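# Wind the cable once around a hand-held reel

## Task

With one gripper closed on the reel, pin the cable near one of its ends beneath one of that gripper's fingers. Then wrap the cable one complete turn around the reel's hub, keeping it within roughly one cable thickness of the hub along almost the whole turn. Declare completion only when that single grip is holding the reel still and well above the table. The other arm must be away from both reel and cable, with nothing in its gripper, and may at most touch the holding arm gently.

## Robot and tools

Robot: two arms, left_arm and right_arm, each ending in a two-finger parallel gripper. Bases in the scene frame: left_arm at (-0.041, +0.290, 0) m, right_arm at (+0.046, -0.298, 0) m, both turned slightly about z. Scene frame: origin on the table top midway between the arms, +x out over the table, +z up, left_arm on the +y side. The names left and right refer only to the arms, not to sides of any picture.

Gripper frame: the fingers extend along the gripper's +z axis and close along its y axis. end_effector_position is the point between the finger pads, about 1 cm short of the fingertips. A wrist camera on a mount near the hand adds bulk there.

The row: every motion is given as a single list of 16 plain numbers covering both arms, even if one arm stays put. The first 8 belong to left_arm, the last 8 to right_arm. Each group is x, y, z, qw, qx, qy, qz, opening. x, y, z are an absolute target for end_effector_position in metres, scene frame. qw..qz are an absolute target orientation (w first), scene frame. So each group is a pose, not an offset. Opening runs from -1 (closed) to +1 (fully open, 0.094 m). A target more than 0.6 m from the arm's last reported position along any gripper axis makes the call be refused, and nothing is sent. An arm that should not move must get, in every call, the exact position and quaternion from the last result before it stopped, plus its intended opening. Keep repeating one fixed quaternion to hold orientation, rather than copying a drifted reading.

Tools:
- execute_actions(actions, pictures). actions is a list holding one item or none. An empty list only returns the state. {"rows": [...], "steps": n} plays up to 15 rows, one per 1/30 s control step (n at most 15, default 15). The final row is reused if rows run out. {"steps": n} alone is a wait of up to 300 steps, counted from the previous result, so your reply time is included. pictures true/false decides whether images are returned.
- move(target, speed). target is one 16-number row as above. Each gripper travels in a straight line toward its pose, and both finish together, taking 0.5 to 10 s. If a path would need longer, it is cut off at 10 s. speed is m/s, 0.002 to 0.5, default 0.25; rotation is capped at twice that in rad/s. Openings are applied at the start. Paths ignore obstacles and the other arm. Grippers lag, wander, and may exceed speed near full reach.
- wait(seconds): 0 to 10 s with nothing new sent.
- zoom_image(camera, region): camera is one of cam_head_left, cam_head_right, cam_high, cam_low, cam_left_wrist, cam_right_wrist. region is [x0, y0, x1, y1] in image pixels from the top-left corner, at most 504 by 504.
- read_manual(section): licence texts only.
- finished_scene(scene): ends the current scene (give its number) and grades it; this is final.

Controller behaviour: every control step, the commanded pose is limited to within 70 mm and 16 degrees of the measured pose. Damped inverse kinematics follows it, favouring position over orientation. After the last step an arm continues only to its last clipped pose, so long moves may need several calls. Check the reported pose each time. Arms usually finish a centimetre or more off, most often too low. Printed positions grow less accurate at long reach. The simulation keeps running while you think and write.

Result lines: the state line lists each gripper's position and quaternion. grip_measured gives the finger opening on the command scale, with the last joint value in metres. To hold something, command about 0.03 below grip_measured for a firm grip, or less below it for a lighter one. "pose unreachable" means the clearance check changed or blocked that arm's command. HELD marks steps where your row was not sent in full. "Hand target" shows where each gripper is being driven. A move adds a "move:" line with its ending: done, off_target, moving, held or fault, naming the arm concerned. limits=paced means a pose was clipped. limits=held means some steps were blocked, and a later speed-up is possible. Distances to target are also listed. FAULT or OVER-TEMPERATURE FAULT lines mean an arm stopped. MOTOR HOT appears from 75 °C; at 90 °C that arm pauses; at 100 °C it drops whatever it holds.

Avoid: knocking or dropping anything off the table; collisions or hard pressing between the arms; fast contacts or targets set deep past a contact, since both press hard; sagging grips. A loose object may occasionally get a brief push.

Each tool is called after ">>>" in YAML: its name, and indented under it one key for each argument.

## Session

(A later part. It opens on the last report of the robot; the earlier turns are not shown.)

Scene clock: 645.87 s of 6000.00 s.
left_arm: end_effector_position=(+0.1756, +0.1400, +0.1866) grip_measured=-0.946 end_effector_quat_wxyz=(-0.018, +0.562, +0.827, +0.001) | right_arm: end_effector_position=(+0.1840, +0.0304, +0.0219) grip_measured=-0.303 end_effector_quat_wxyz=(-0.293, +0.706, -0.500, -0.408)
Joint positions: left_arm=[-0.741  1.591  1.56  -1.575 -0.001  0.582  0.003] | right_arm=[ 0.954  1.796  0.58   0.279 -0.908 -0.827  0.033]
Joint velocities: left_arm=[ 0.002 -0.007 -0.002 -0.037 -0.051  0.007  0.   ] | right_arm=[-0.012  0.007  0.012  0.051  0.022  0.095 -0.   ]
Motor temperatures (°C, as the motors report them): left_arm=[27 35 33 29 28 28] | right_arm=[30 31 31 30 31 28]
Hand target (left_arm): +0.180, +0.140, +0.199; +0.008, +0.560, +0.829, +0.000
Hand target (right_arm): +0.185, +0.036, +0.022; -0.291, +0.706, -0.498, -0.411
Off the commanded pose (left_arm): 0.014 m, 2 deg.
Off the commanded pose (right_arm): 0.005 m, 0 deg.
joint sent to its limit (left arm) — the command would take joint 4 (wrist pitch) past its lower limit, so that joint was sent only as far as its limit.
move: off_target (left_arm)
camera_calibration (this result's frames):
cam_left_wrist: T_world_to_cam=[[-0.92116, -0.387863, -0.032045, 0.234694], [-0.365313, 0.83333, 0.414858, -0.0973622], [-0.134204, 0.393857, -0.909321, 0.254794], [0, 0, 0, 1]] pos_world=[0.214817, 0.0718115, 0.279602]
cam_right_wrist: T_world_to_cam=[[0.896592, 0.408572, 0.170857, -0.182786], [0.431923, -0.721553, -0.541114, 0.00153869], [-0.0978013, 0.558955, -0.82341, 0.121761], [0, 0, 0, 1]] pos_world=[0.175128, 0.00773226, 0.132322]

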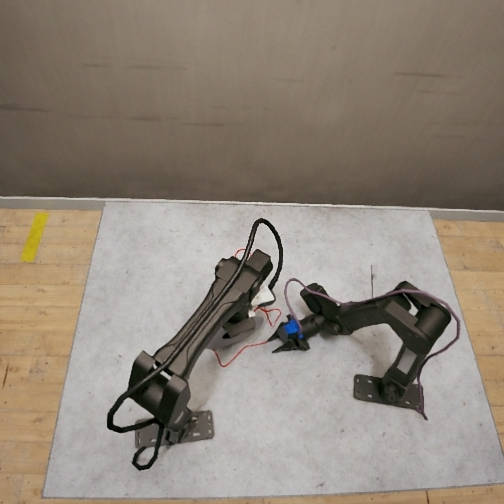

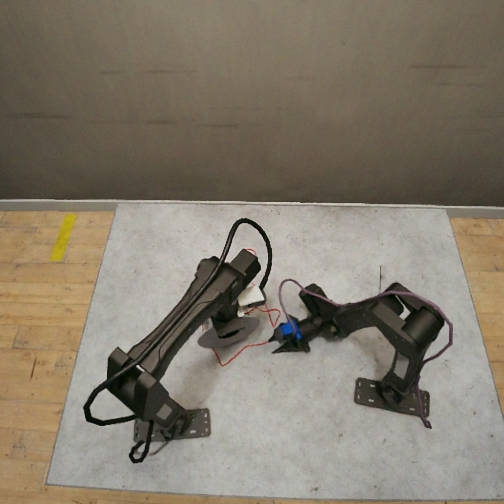

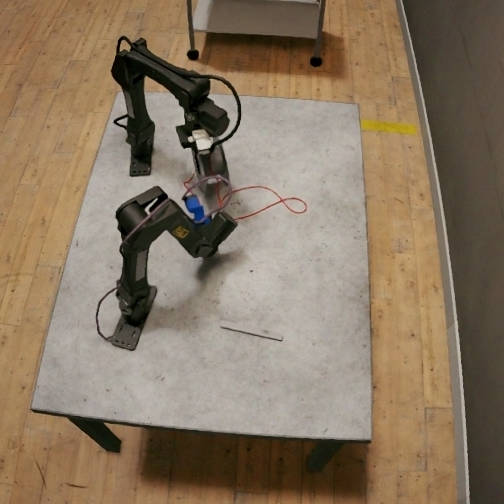

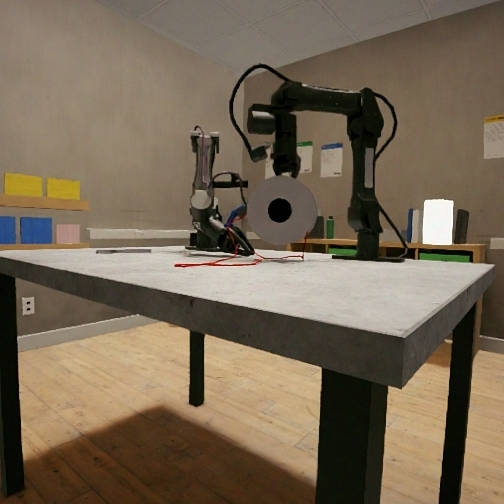

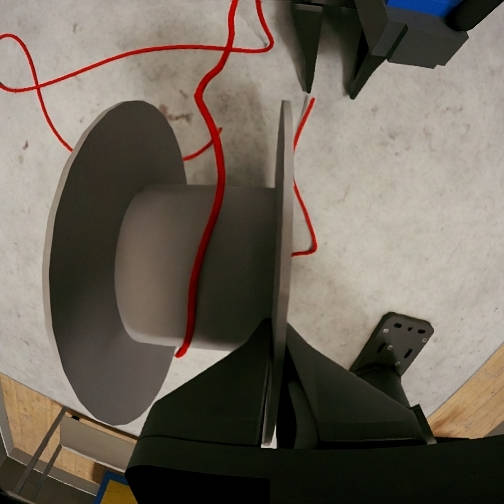

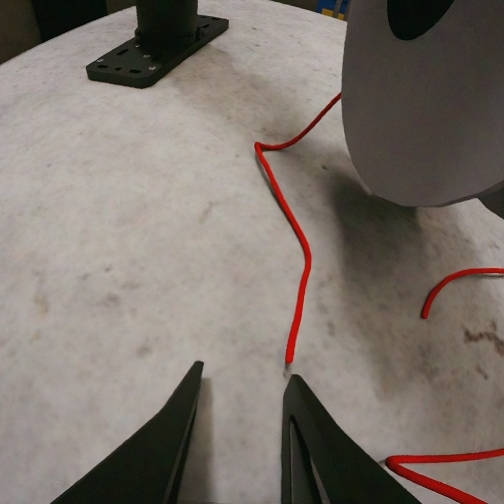

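>>> move:
  target: [0.18,0.14,0.2,0,0.56,0.83,0,-1,0.2,0.035,0.014,0.29,-0.71,0.5,0.41,-0.3]
  speed: 0.04

>>> move:
  target: [0.18,0.14,0.2,0,0.56,0.83,0,-1,0.194,0.063,0.008,0.29,-0.71,0.5,0.41,-0.3]
  speed: 0.04

>>> move:
  target: [0.18,0.14,0.2,0,0.56,0.83,0,-1,0.194,0.063,0.008,0.29,-0.71,0.5,0.41,-1]

Scene clock: 651.23 s of 6000.00 s.
left_arm: end_effector_position=(+0.1756, +0.1400, +0.1866) grip_measured=-0.946 end_effector_quat_wxyz=(-0.018, +0.562, +0.827, +0.001) | right_arm: end_effector_position=(+0.1991, +0.0369, +0.0187) grip_measured=-0.303 end_effector_quat_wxyz=(-0.303, +0.711, -0.491, -0.401)
Joint positions: left_arm=[-0.741  1.591  1.56  -1.575 -0.001  0.582  0.003] | right_arm=[ 0.936  1.85   0.633  0.277 -0.913 -0.867  0.033]
Joint velocities: left_arm=[-0.012 -0.022  0.027 -0.007  0.051 -0.066  0.   ] | right_arm=[-0.002 -0.012  0.002 -0.051 -0.007  0.007  0.   ]
Motor temperatures (°C, as the motors report them): left_arm=[27 35 33 29 28 28] | right_arm=[30 31 31 30 31 28]
Hand target (left_arm): +0.180, +0.140, +0.199; +0.008, +0.560, +0.829, +0.000
Hand target (right_arm): +0.200, +0.035, +0.014; -0.290, +0.708, -0.499, -0.408
Off the commanded pose (left_arm): 0.014 m, 2 deg.
Off the commanded pose (right_arm): 0.005 m, 2 deg.
joint sent to its limit (left arm) — the command would take joint 4 (wrist pitch) past its lower limit, so that joint was sent only as far as its limit.
move: off_target (left_arm)
camera_calibration (this result's frames):
cam_left_wrist: T_world_to_cam=[[-0.92116, -0.387863, -0.032045, 0.234694], [-0.365313, 0.83333, 0.414858, -0.0973622], [-0.134204, 0.393857, -0.909321, 0.254794], [0, 0, 0, 1]] pos_world=[0.214817, 0.0718115, 0.279602]
cam_right_wrist: T_world_to_cam=[[0.88956, 0.409892, 0.201674, -0.197758], [0.450412, -0.713305, -0.53696, -0.00608089], [-0.0762407, 0.568494, -0.819147, 0.112212], [0, 0, 0, 1]] pos_world=[0.187212, 0.0129299, 0.128536]

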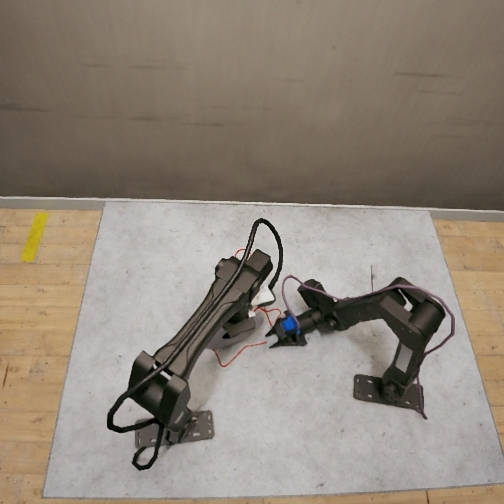

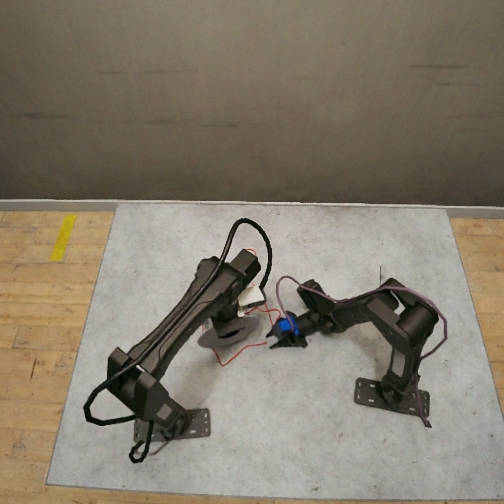

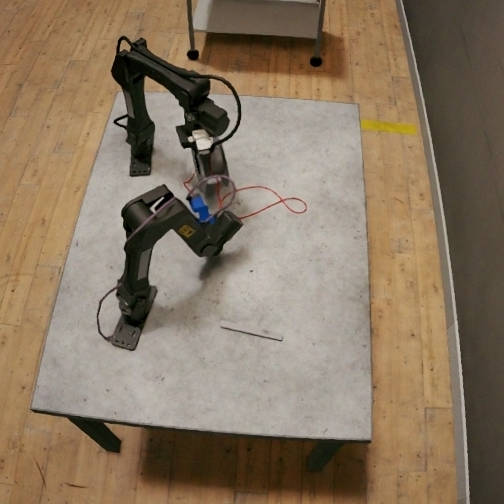

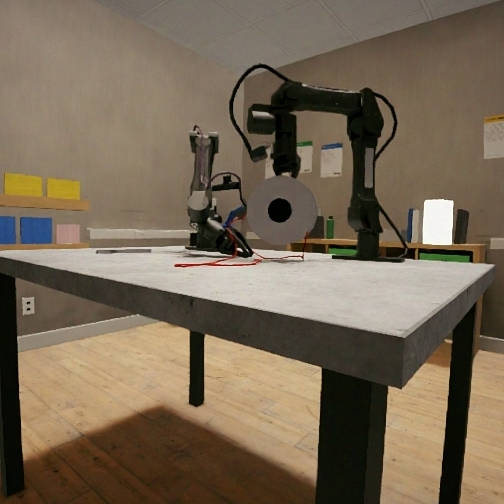

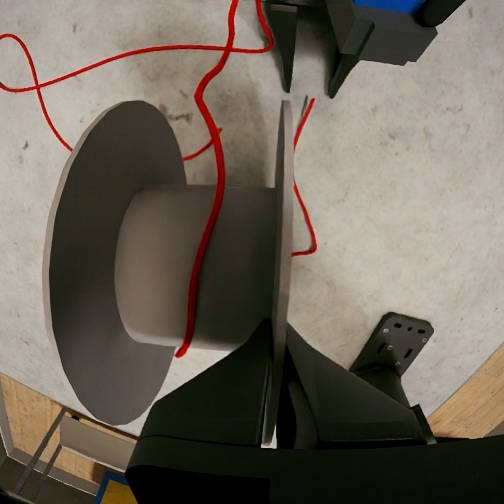

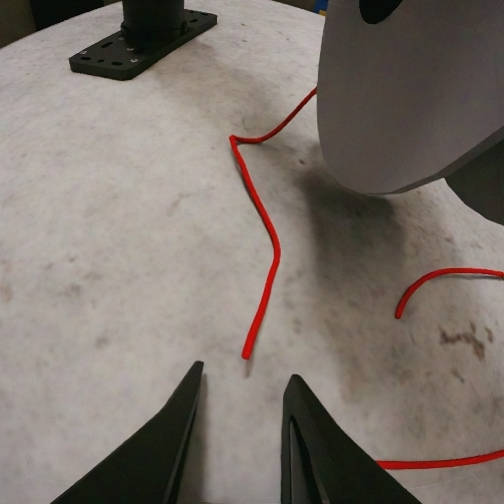

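Scene clock: 652.23 s of 6000.00 s.
left_arm: end_effector_position=(+0.1756, +0.1400, +0.1866) grip_measured=-0.946 end_effector_quat_wxyz=(-0.018, +0.562, +0.827, +0.001) | right_arm: end_effector_position=(+0.1949, +0.0619, +0.0192) grip_measured=-0.303 end_effector_quat_wxyz=(-0.307, +0.708, -0.483, -0.413)
Joint positions: left_arm=[-0.741  1.591  1.56  -1.575 -0.001  0.582  0.003] | right_arm=[ 0.999  1.909  0.675  0.373 -0.902 -0.779  0.033]
Joint velocities: left_arm=[ 0.007 -0.002 -0.007 -0.066 -0.007 -0.051 -0.001] | right_arm=[-0.007 -0.012 -0.007  0.007 -0.051 -0.037 -0.001]
Motor temperatures (°C, as the motors report them): left_arm=[27 35 33 29 28 28] | right_arm=[30 31 31 30 31 28]
Hand target (left_arm): +0.180, +0.140, +0.199; +0.008, +0.560, +0.829, +0.000
Hand target (right_arm): +0.194, +0.063, +0.009; -0.290, +0.707, -0.498, -0.410
Off the commanded pose (left_arm): 0.014 m, 2 deg.
Off the commanded pose (right_arm): 0.011 m, 3 deg.
joint sent to its limit (left arm) — the command would take joint 4 (wrist pitch) past its lower limit, so that joint was sent only as far as its limit.
move: off_target (left_arm, right_arm)
camera_calibration (this result's frames):
cam_left_wrist: T_world_to_cam=[[-0.92116, -0.387863, -0.032045, 0.234694], [-0.365313, 0.83333, 0.414858, -0.0973622], [-0.134204, 0.393857, -0.909321, 0.254794], [0, 0, 0, 1]] pos_world=[0.214817, 0.0718115, 0.279602]
cam_right_wrist: T_world_to_cam=[[0.88611, 0.416706, 0.20289, -0.204075], [0.454197, -0.693601, -0.559127, 0.0123673], [-0.092267, 0.5876, -0.803874, 0.0997306], [0, 0, 0, 1]] pos_world=[0.184418, 0.0350157, 0.128491]

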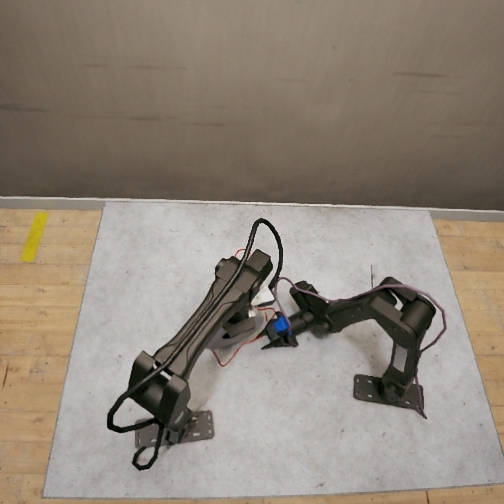

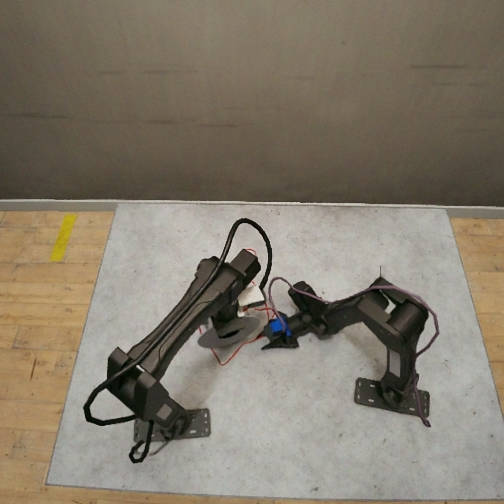

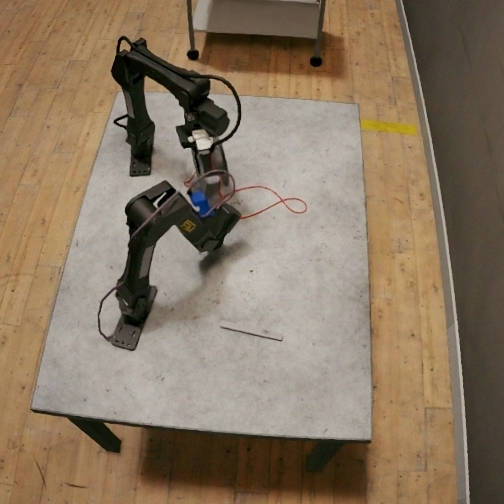

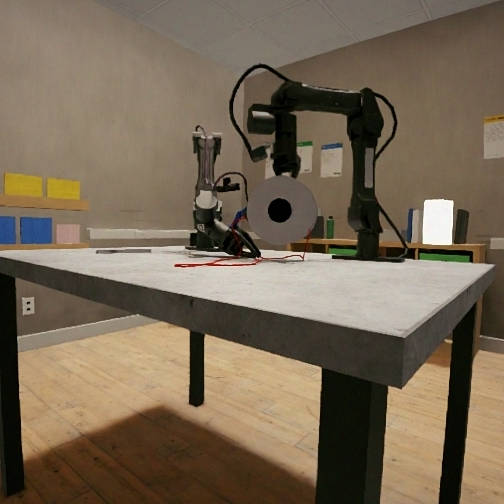

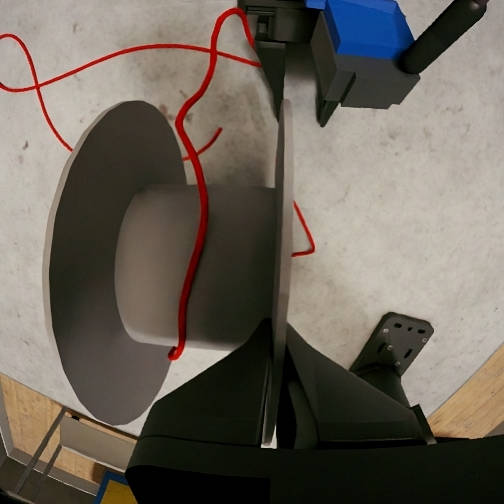

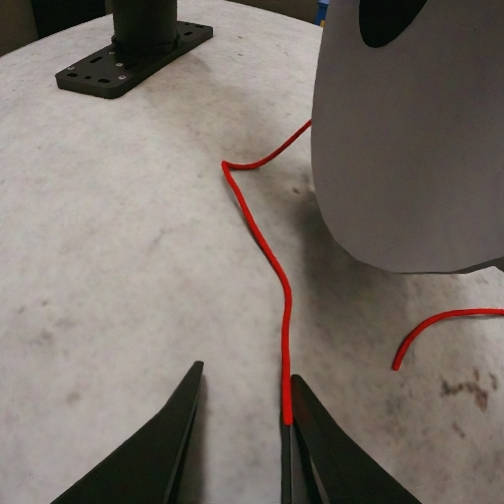

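Scene clock: 652.93 s of 6000.00 s.
left_arm: end_effector_position=(+0.1756, +0.1400, +0.1866) grip_measured=-0.946 end_effector_quat_wxyz=(-0.018, +0.562, +0.827, +0.001) | right_arm: end_effector_position=(+0.1956, +0.0622, +0.0192) grip_measured=-0.970 end_effector_quat_wxyz=(-0.308, +0.708, -0.484, -0.412)
Joint positions: left_arm=[-0.741  1.591  1.56  -1.575 -0.001  0.582  0.003] | right_arm=[ 0.999  1.909  0.675  0.376 -0.898 -0.776  0.001]
Joint velocities: left_arm=[-0.002  0.002 -0.007  0.051  0.007  0.007 -0.   ] | right_arm=[ 0.002 -0.017 -0.017  0.022 -0.081 -0.007 -0.   ]
Motor temperatures (°C, as the motors report them): left_arm=[27 35 33 29 28 28] | right_arm=[30 31 31 30 31 28]
Hand target (left_arm): +0.180, +0.140, +0.199; +0.008, +0.560, +0.829, +0.000
Hand target (right_arm): +0.194, +0.063, +0.008; -0.289, +0.708, -0.498, -0.409
Off the commanded pose (left_arm): 0.014 m, 2 deg.
Off the commanded pose (right_arm): 0.011 m, 3 deg.
joint sent to its limit (left arm) — the command would take joint 4 (wrist pitch) past its lower limit, so that joint was sent only as far as its limit.
move: off_target (left_arm, right_arm)
camera_calibration (this result's frames):
cam_left_wrist: T_world_to_cam=[[-0.92116, -0.387863, -0.032045, 0.234694], [-0.365313, 0.83333, 0.414858, -0.0973622], [-0.134204, 0.393857, -0.909321, 0.254794], [0, 0, 0, 1]] pos_world=[0.214817, 0.0718115, 0.279602]
cam_right_wrist: T_world_to_cam=[[0.887562, 0.413443, 0.203219, -0.204927], [0.451898, -0.695585, -0.558525, 0.0128091], [-0.0895623, 0.58756, -0.804209, 0.0991486], [0, 0, 0, 1]] pos_world=[0.184977, 0.0353797, 0.128535]

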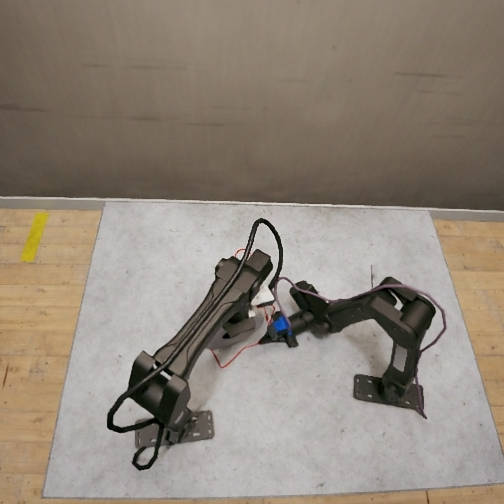

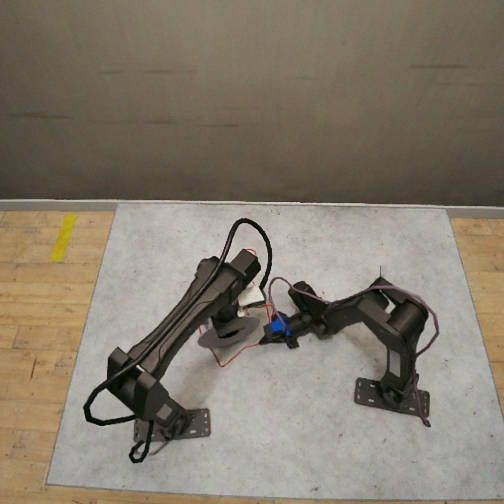

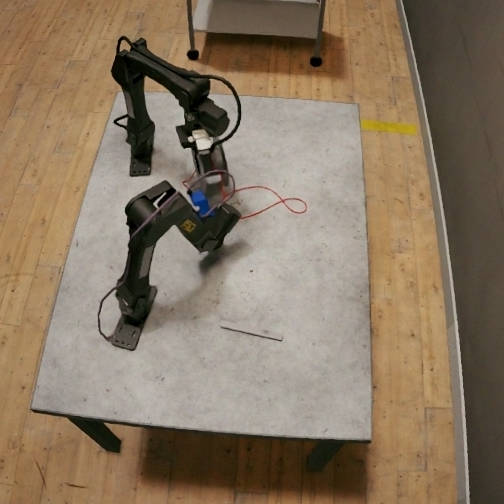

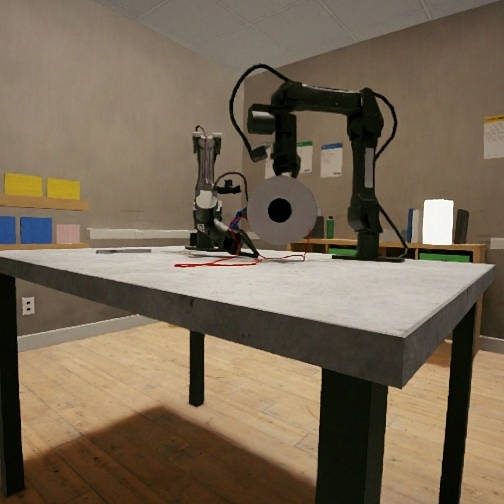

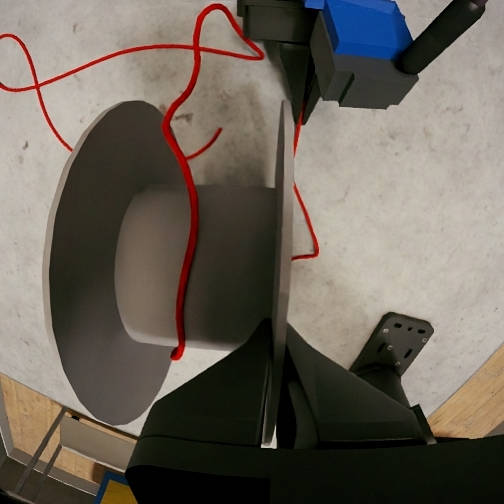

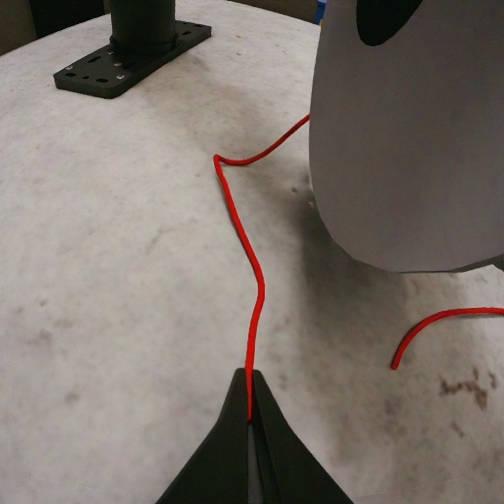

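>>> move:
  target: [0.16,0.135,0.2,0,0.56,0.83,0,-1,0.245,-0.04,0.025,0.29,-0.71,0.5,0.41,-1]
  speed: 0.05

Scene clock: 660.13 s of 6000.00 s.
left_arm: end_effector_position=(+0.1648, +0.1348, +0.1933) grip_measured=-0.946 end_effector_quat_wxyz=(-0.004, +0.558, +0.830, -0.000) | right_arm: end_effector_position=(+0.2423, -0.0422, +0.0188) grip_measured=-0.970 end_effector_quat_wxyz=(-0.285, +0.716, -0.500, -0.396)
Joint positions: left_arm=[-0.78   1.549  1.546 -1.575  0.001  0.533  0.003] | right_arm=[ 0.614  1.859  0.767 -0.338 -1.013 -1.419  0.001]
Joint velocities: left_arm=[-0.017  0.002 -0.027 -0.037 -0.007 -0.066  0.   ] | right_arm=[-0.017  0.022 -0.002  0.022 -0.022  0.007 -0.   ]
Motor temperatures (°C, as the motors report them): left_arm=[27 36 33 29 28 28] | right_arm=[30 31 31 30 30 28]
Hand target (left_arm): +0.160, +0.135, +0.199; +0.009, +0.559, +0.829, -0.001
Hand target (right_arm): +0.246, -0.041, +0.023; -0.287, +0.711, -0.499, -0.404
Off the commanded pose (left_arm): 0.008 m, 0 deg.
Off the commanded pose (right_arm): 0.007 m, 2 deg.
joint sent to its limit (left arm) — the command would take joint 4 (wrist pitch) past its lower limit, so that joint was sent only as far as its limit.
move: done
camera_calibration (this result's frames):
cam_left_wrist: T_world_to_cam=[[-0.916549, -0.397322, -0.0455269, 0.226059], [-0.382179, 0.836662, 0.392346, -0.0930741], [-0.117797, 0.377004, -0.91869, 0.262851], [0, 0, 0, 1]] pos_world=[0.202586, 0.0685941, 0.288287]
cam_right_wrist: T_world_to_cam=[[0.889976, 0.421681, 0.173575, -0.202828], [0.447262, -0.733001, -0.51251, -0.0824276], [-0.0888854, 0.533755, -0.840955, 0.162574], [0, 0, 0, 1]] pos_world=[0.231829, -0.0616651, 0.129678]

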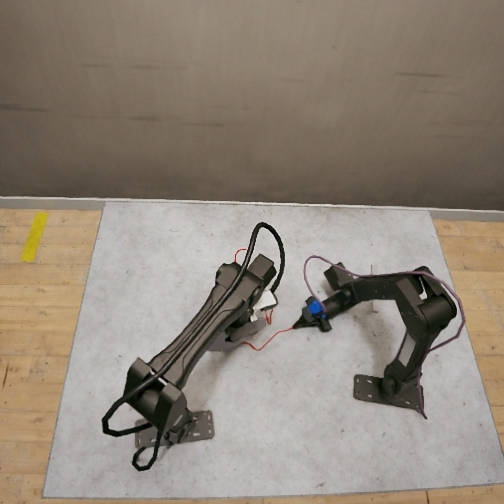

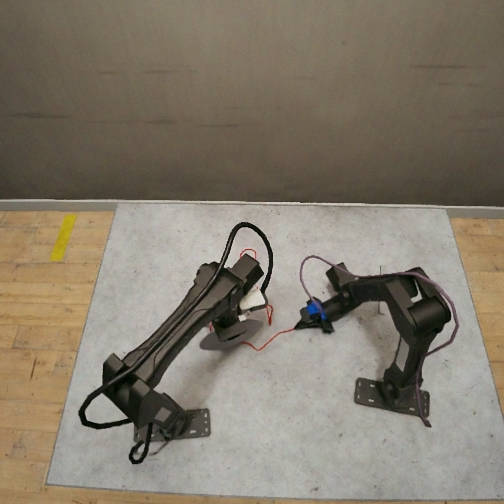

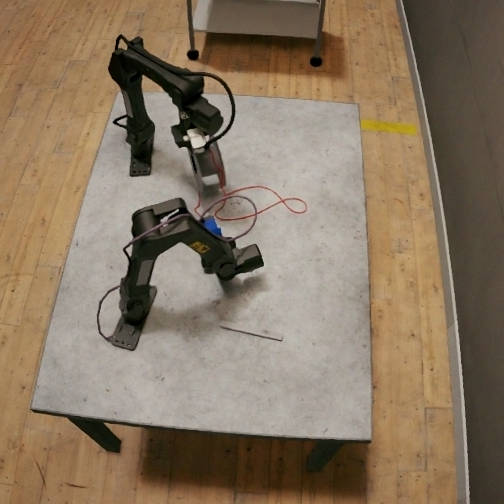

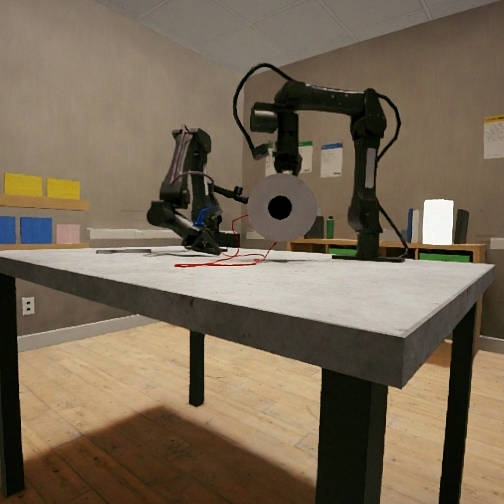

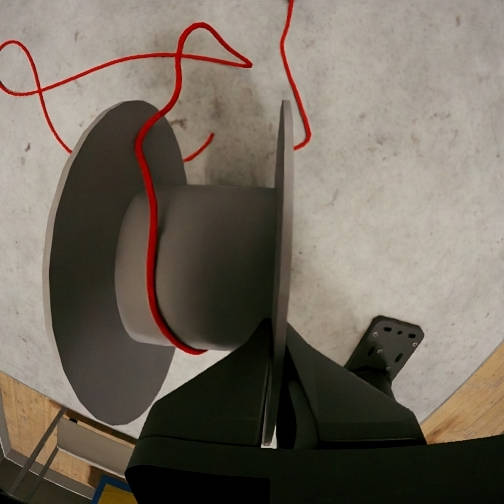

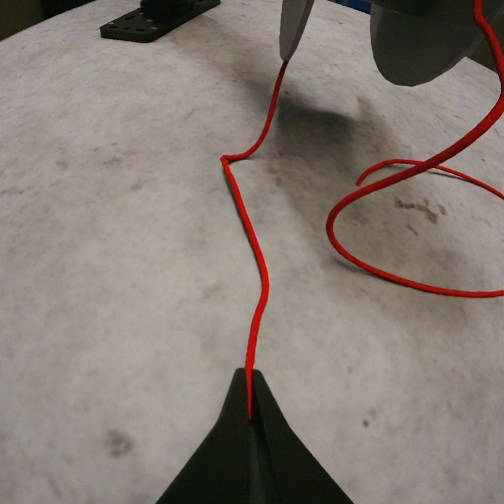

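>>> move:
  target: [0.15,0.13,0.2,0,0.56,0.83,0,-1,0.285,-0.065,0.05,0.29,-0.71,0.5,0.41,-1]
  speed: 0.05

>>> move:
  target: [0.15,0.13,0.2,0,0.56,0.83,0,-1,0.275,-0.05,0.13,0.29,-0.71,0.5,0.41,-1]
  speed: 0.05

Scene clock: 665.33 s of 6000.00 s.
left_arm: end_effector_position=(+0.1549, +0.1290, +0.1938) grip_measured=-0.946 end_effector_quat_wxyz=(-0.002, +0.558, +0.830, -0.001) | right_arm: end_effector_position=(+0.2808, -0.0670, +0.0461) grip_measured=-0.970 end_effector_quat_wxyz=(-0.283, +0.717, -0.499, -0.395)
Joint positions: left_arm=[-0.821  1.53   1.53  -1.574  0.001  0.492  0.003] | right_arm=[ 0.486  1.906  0.989 -0.724 -1.014 -1.667  0.001]
Joint velocities: left_arm=[ 0.002 -0.007  0.002  0.007 -0.007 -0.037  0.   ] | right_arm=[ 0.002 -0.007 -0.002 -0.066  0.007 -0.007  0.001]
Motor temperatures (°C, as the motors report them): left_arm=[27 36 33 29 28 28] | right_arm=[30 31 31 29 31 28]
Hand target (left_arm): +0.150, +0.130, +0.199; +0.009, +0.560, +0.829, -0.001
Hand target (right_arm): +0.285, -0.066, +0.050; -0.288, +0.708, -0.500, -0.407
Off the commanded pose (left_arm): 0.008 m, 0 deg.
Off the commanded pose (right_arm): 0.006 m, 2 deg.
joint sent to its limit (left arm) — the command would take joint 4 (wrist pitch) past its lower limit, so that joint was sent only as far as its limit.
move: done
camera_calibration (this result's frames):
cam_left_wrist: T_world_to_cam=[[-0.916579, -0.397103, -0.0468282, 0.214941], [-0.382886, 0.837887, 0.38903, -0.0916707], [-0.115248, 0.374506, -0.920034, 0.264482], [0, 0, 0, 1]] pos_world=[0.192392, 0.0631132, 0.289061]
cam_right_wrist: T_world_to_cam=[[0.888533, 0.424611, 0.173822, -0.230745], [0.450128, -0.733373, -0.509459, -0.104805], [-0.0888454, 0.530914, -0.842756, 0.201993], [0, 0, 0, 1]] pos_world=[0.270146, -0.086125, 0.156946]

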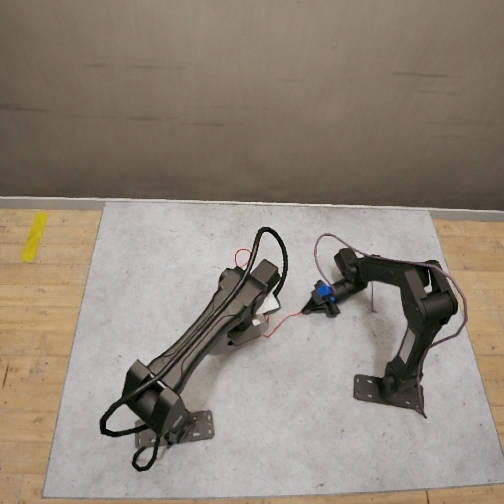

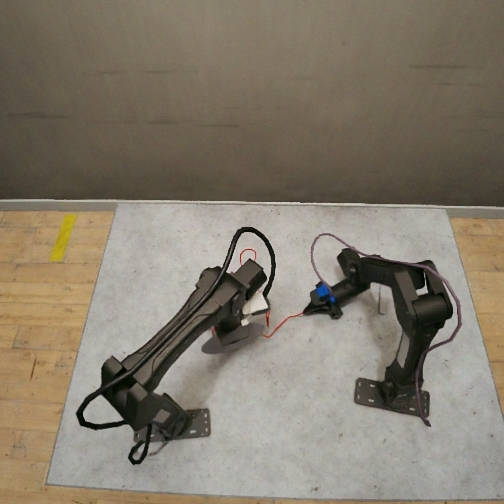

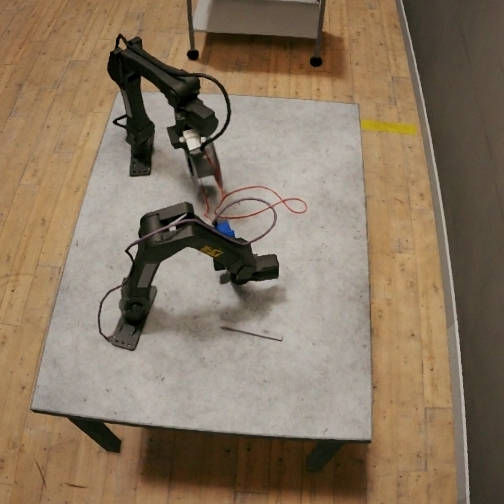

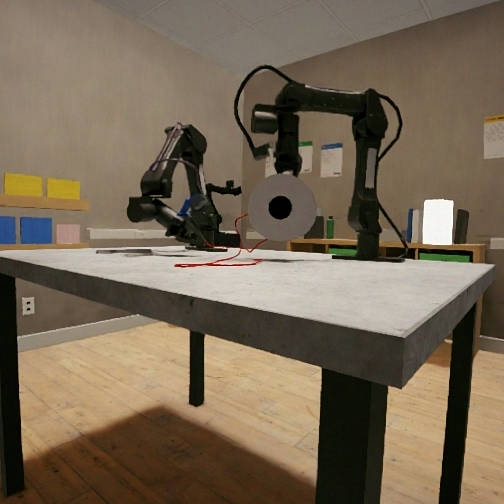

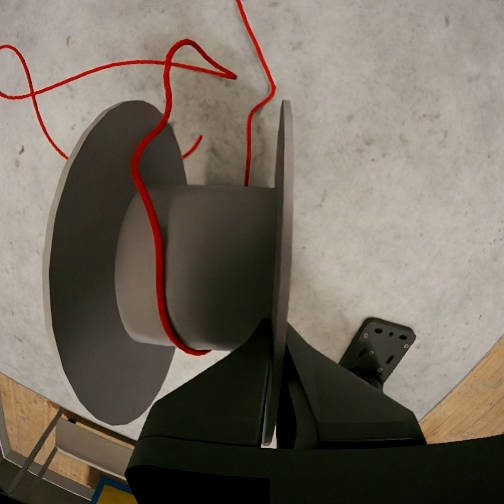

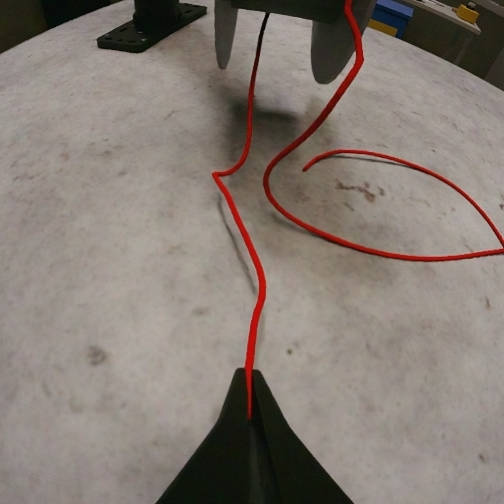

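Scene clock: 667.40 s of 6000.00 s.
left_arm: end_effector_position=(+0.1549, +0.1290, +0.1938) grip_measured=-0.946 end_effector_quat_wxyz=(-0.002, +0.558, +0.830, -0.001) | right_arm: end_effector_position=(+0.2756, -0.0556, +0.1162) grip_measured=-0.970 end_effector_quat_wxyz=(-0.282, +0.711, -0.506, -0.400)
Joint positions: left_arm=[-0.821  1.53   1.53  -1.574  0.002  0.492  0.003] | right_arm=[ 0.526  1.743  1.098 -0.928 -1.022 -1.568  0.001]
Joint velocities: left_arm=[-0.002 -0.002 -0.002 -0.081 -0.066  0.037  0.   ] | right_arm=[ 0.007 -0.002  0.012 -0.022 -0.037 -0.022  0.   ]
Motor temperatures (°C, as the motors report them): left_arm=[27 35 33 29 28 28] | right_arm=[30 32 31 29 31 28]
Hand target (left_arm): +0.150, +0.130, +0.199; +0.009, +0.559, +0.829, -0.001
Hand target (right_arm): +0.274, -0.050, +0.130; -0.290, +0.707, -0.498, -0.409
Off the commanded pose (left_arm): 0.008 m, 0 deg.
Off the commanded pose (right_arm): 0.015 m, 2 deg.
joint sent to its limit (left arm) — the command would take joint 4 (wrist pitch) past its lower limit, so that joint was sent only as far as its limit.
move: off_target (right_arm)
camera_calibration (this result's frames):
cam_left_wrist: T_world_to_cam=[[-0.916438, -0.397467, -0.0464895, 0.21484], [-0.383112, 0.837854, 0.388878, -0.0915747], [-0.115615, 0.374193, -0.920116, 0.26461], [0, 0, 0, 1]] pos_world=[0.192397, 0.063103, 0.289071]
cam_right_wrist: T_world_to_cam=[[0.896529, 0.413615, 0.158611, -0.24424], [0.432269, -0.738564, -0.517365, -0.0528745], [-0.0968457, 0.532396, -0.840937, 0.256716], [0, 0, 0, 1]] pos_world=[0.266686, -0.0747043, 0.227266]

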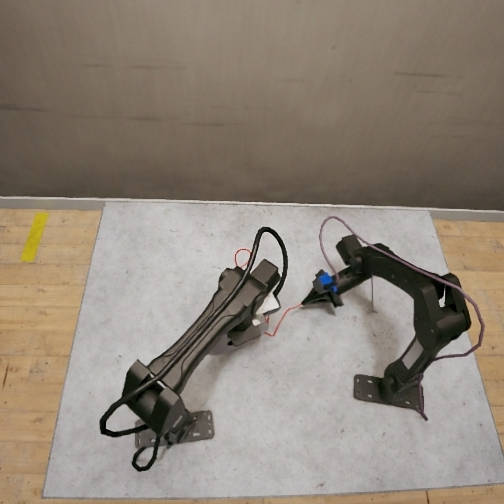

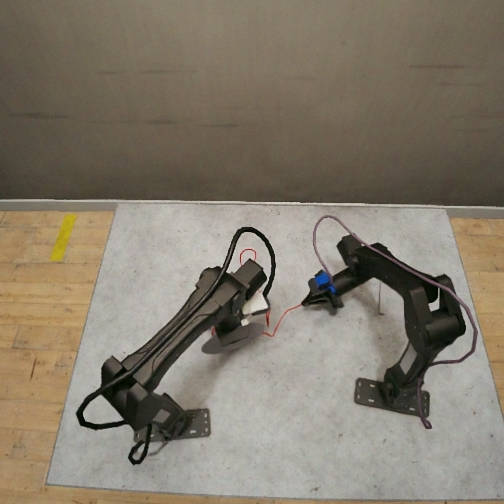

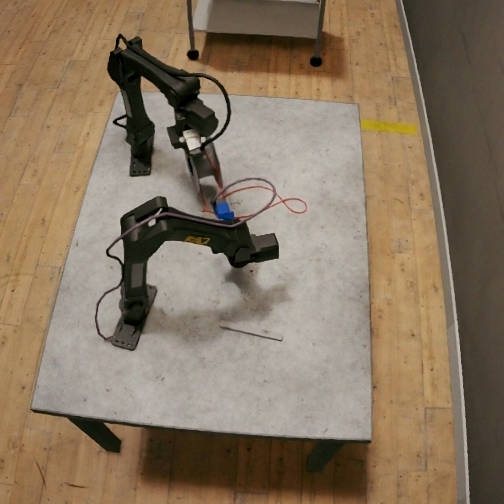

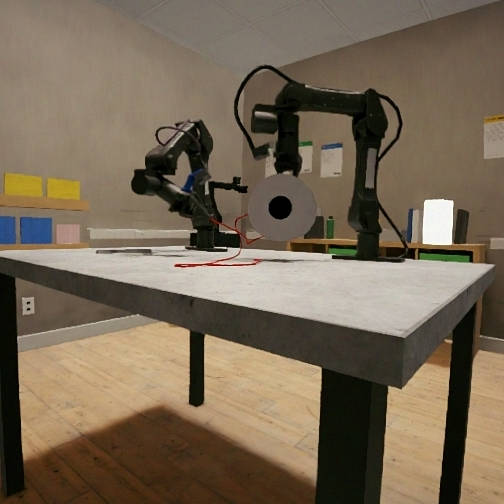

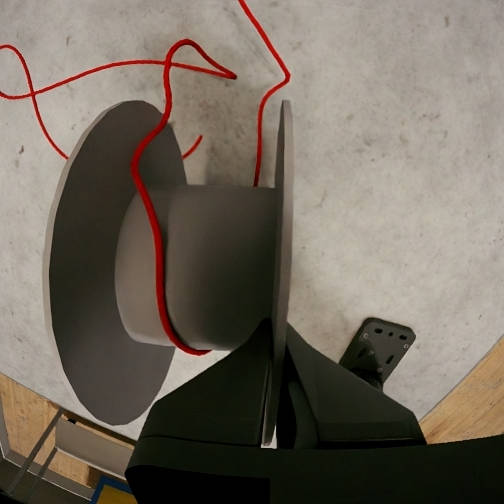

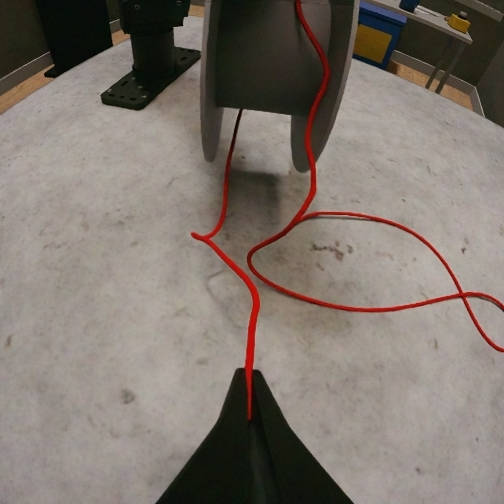

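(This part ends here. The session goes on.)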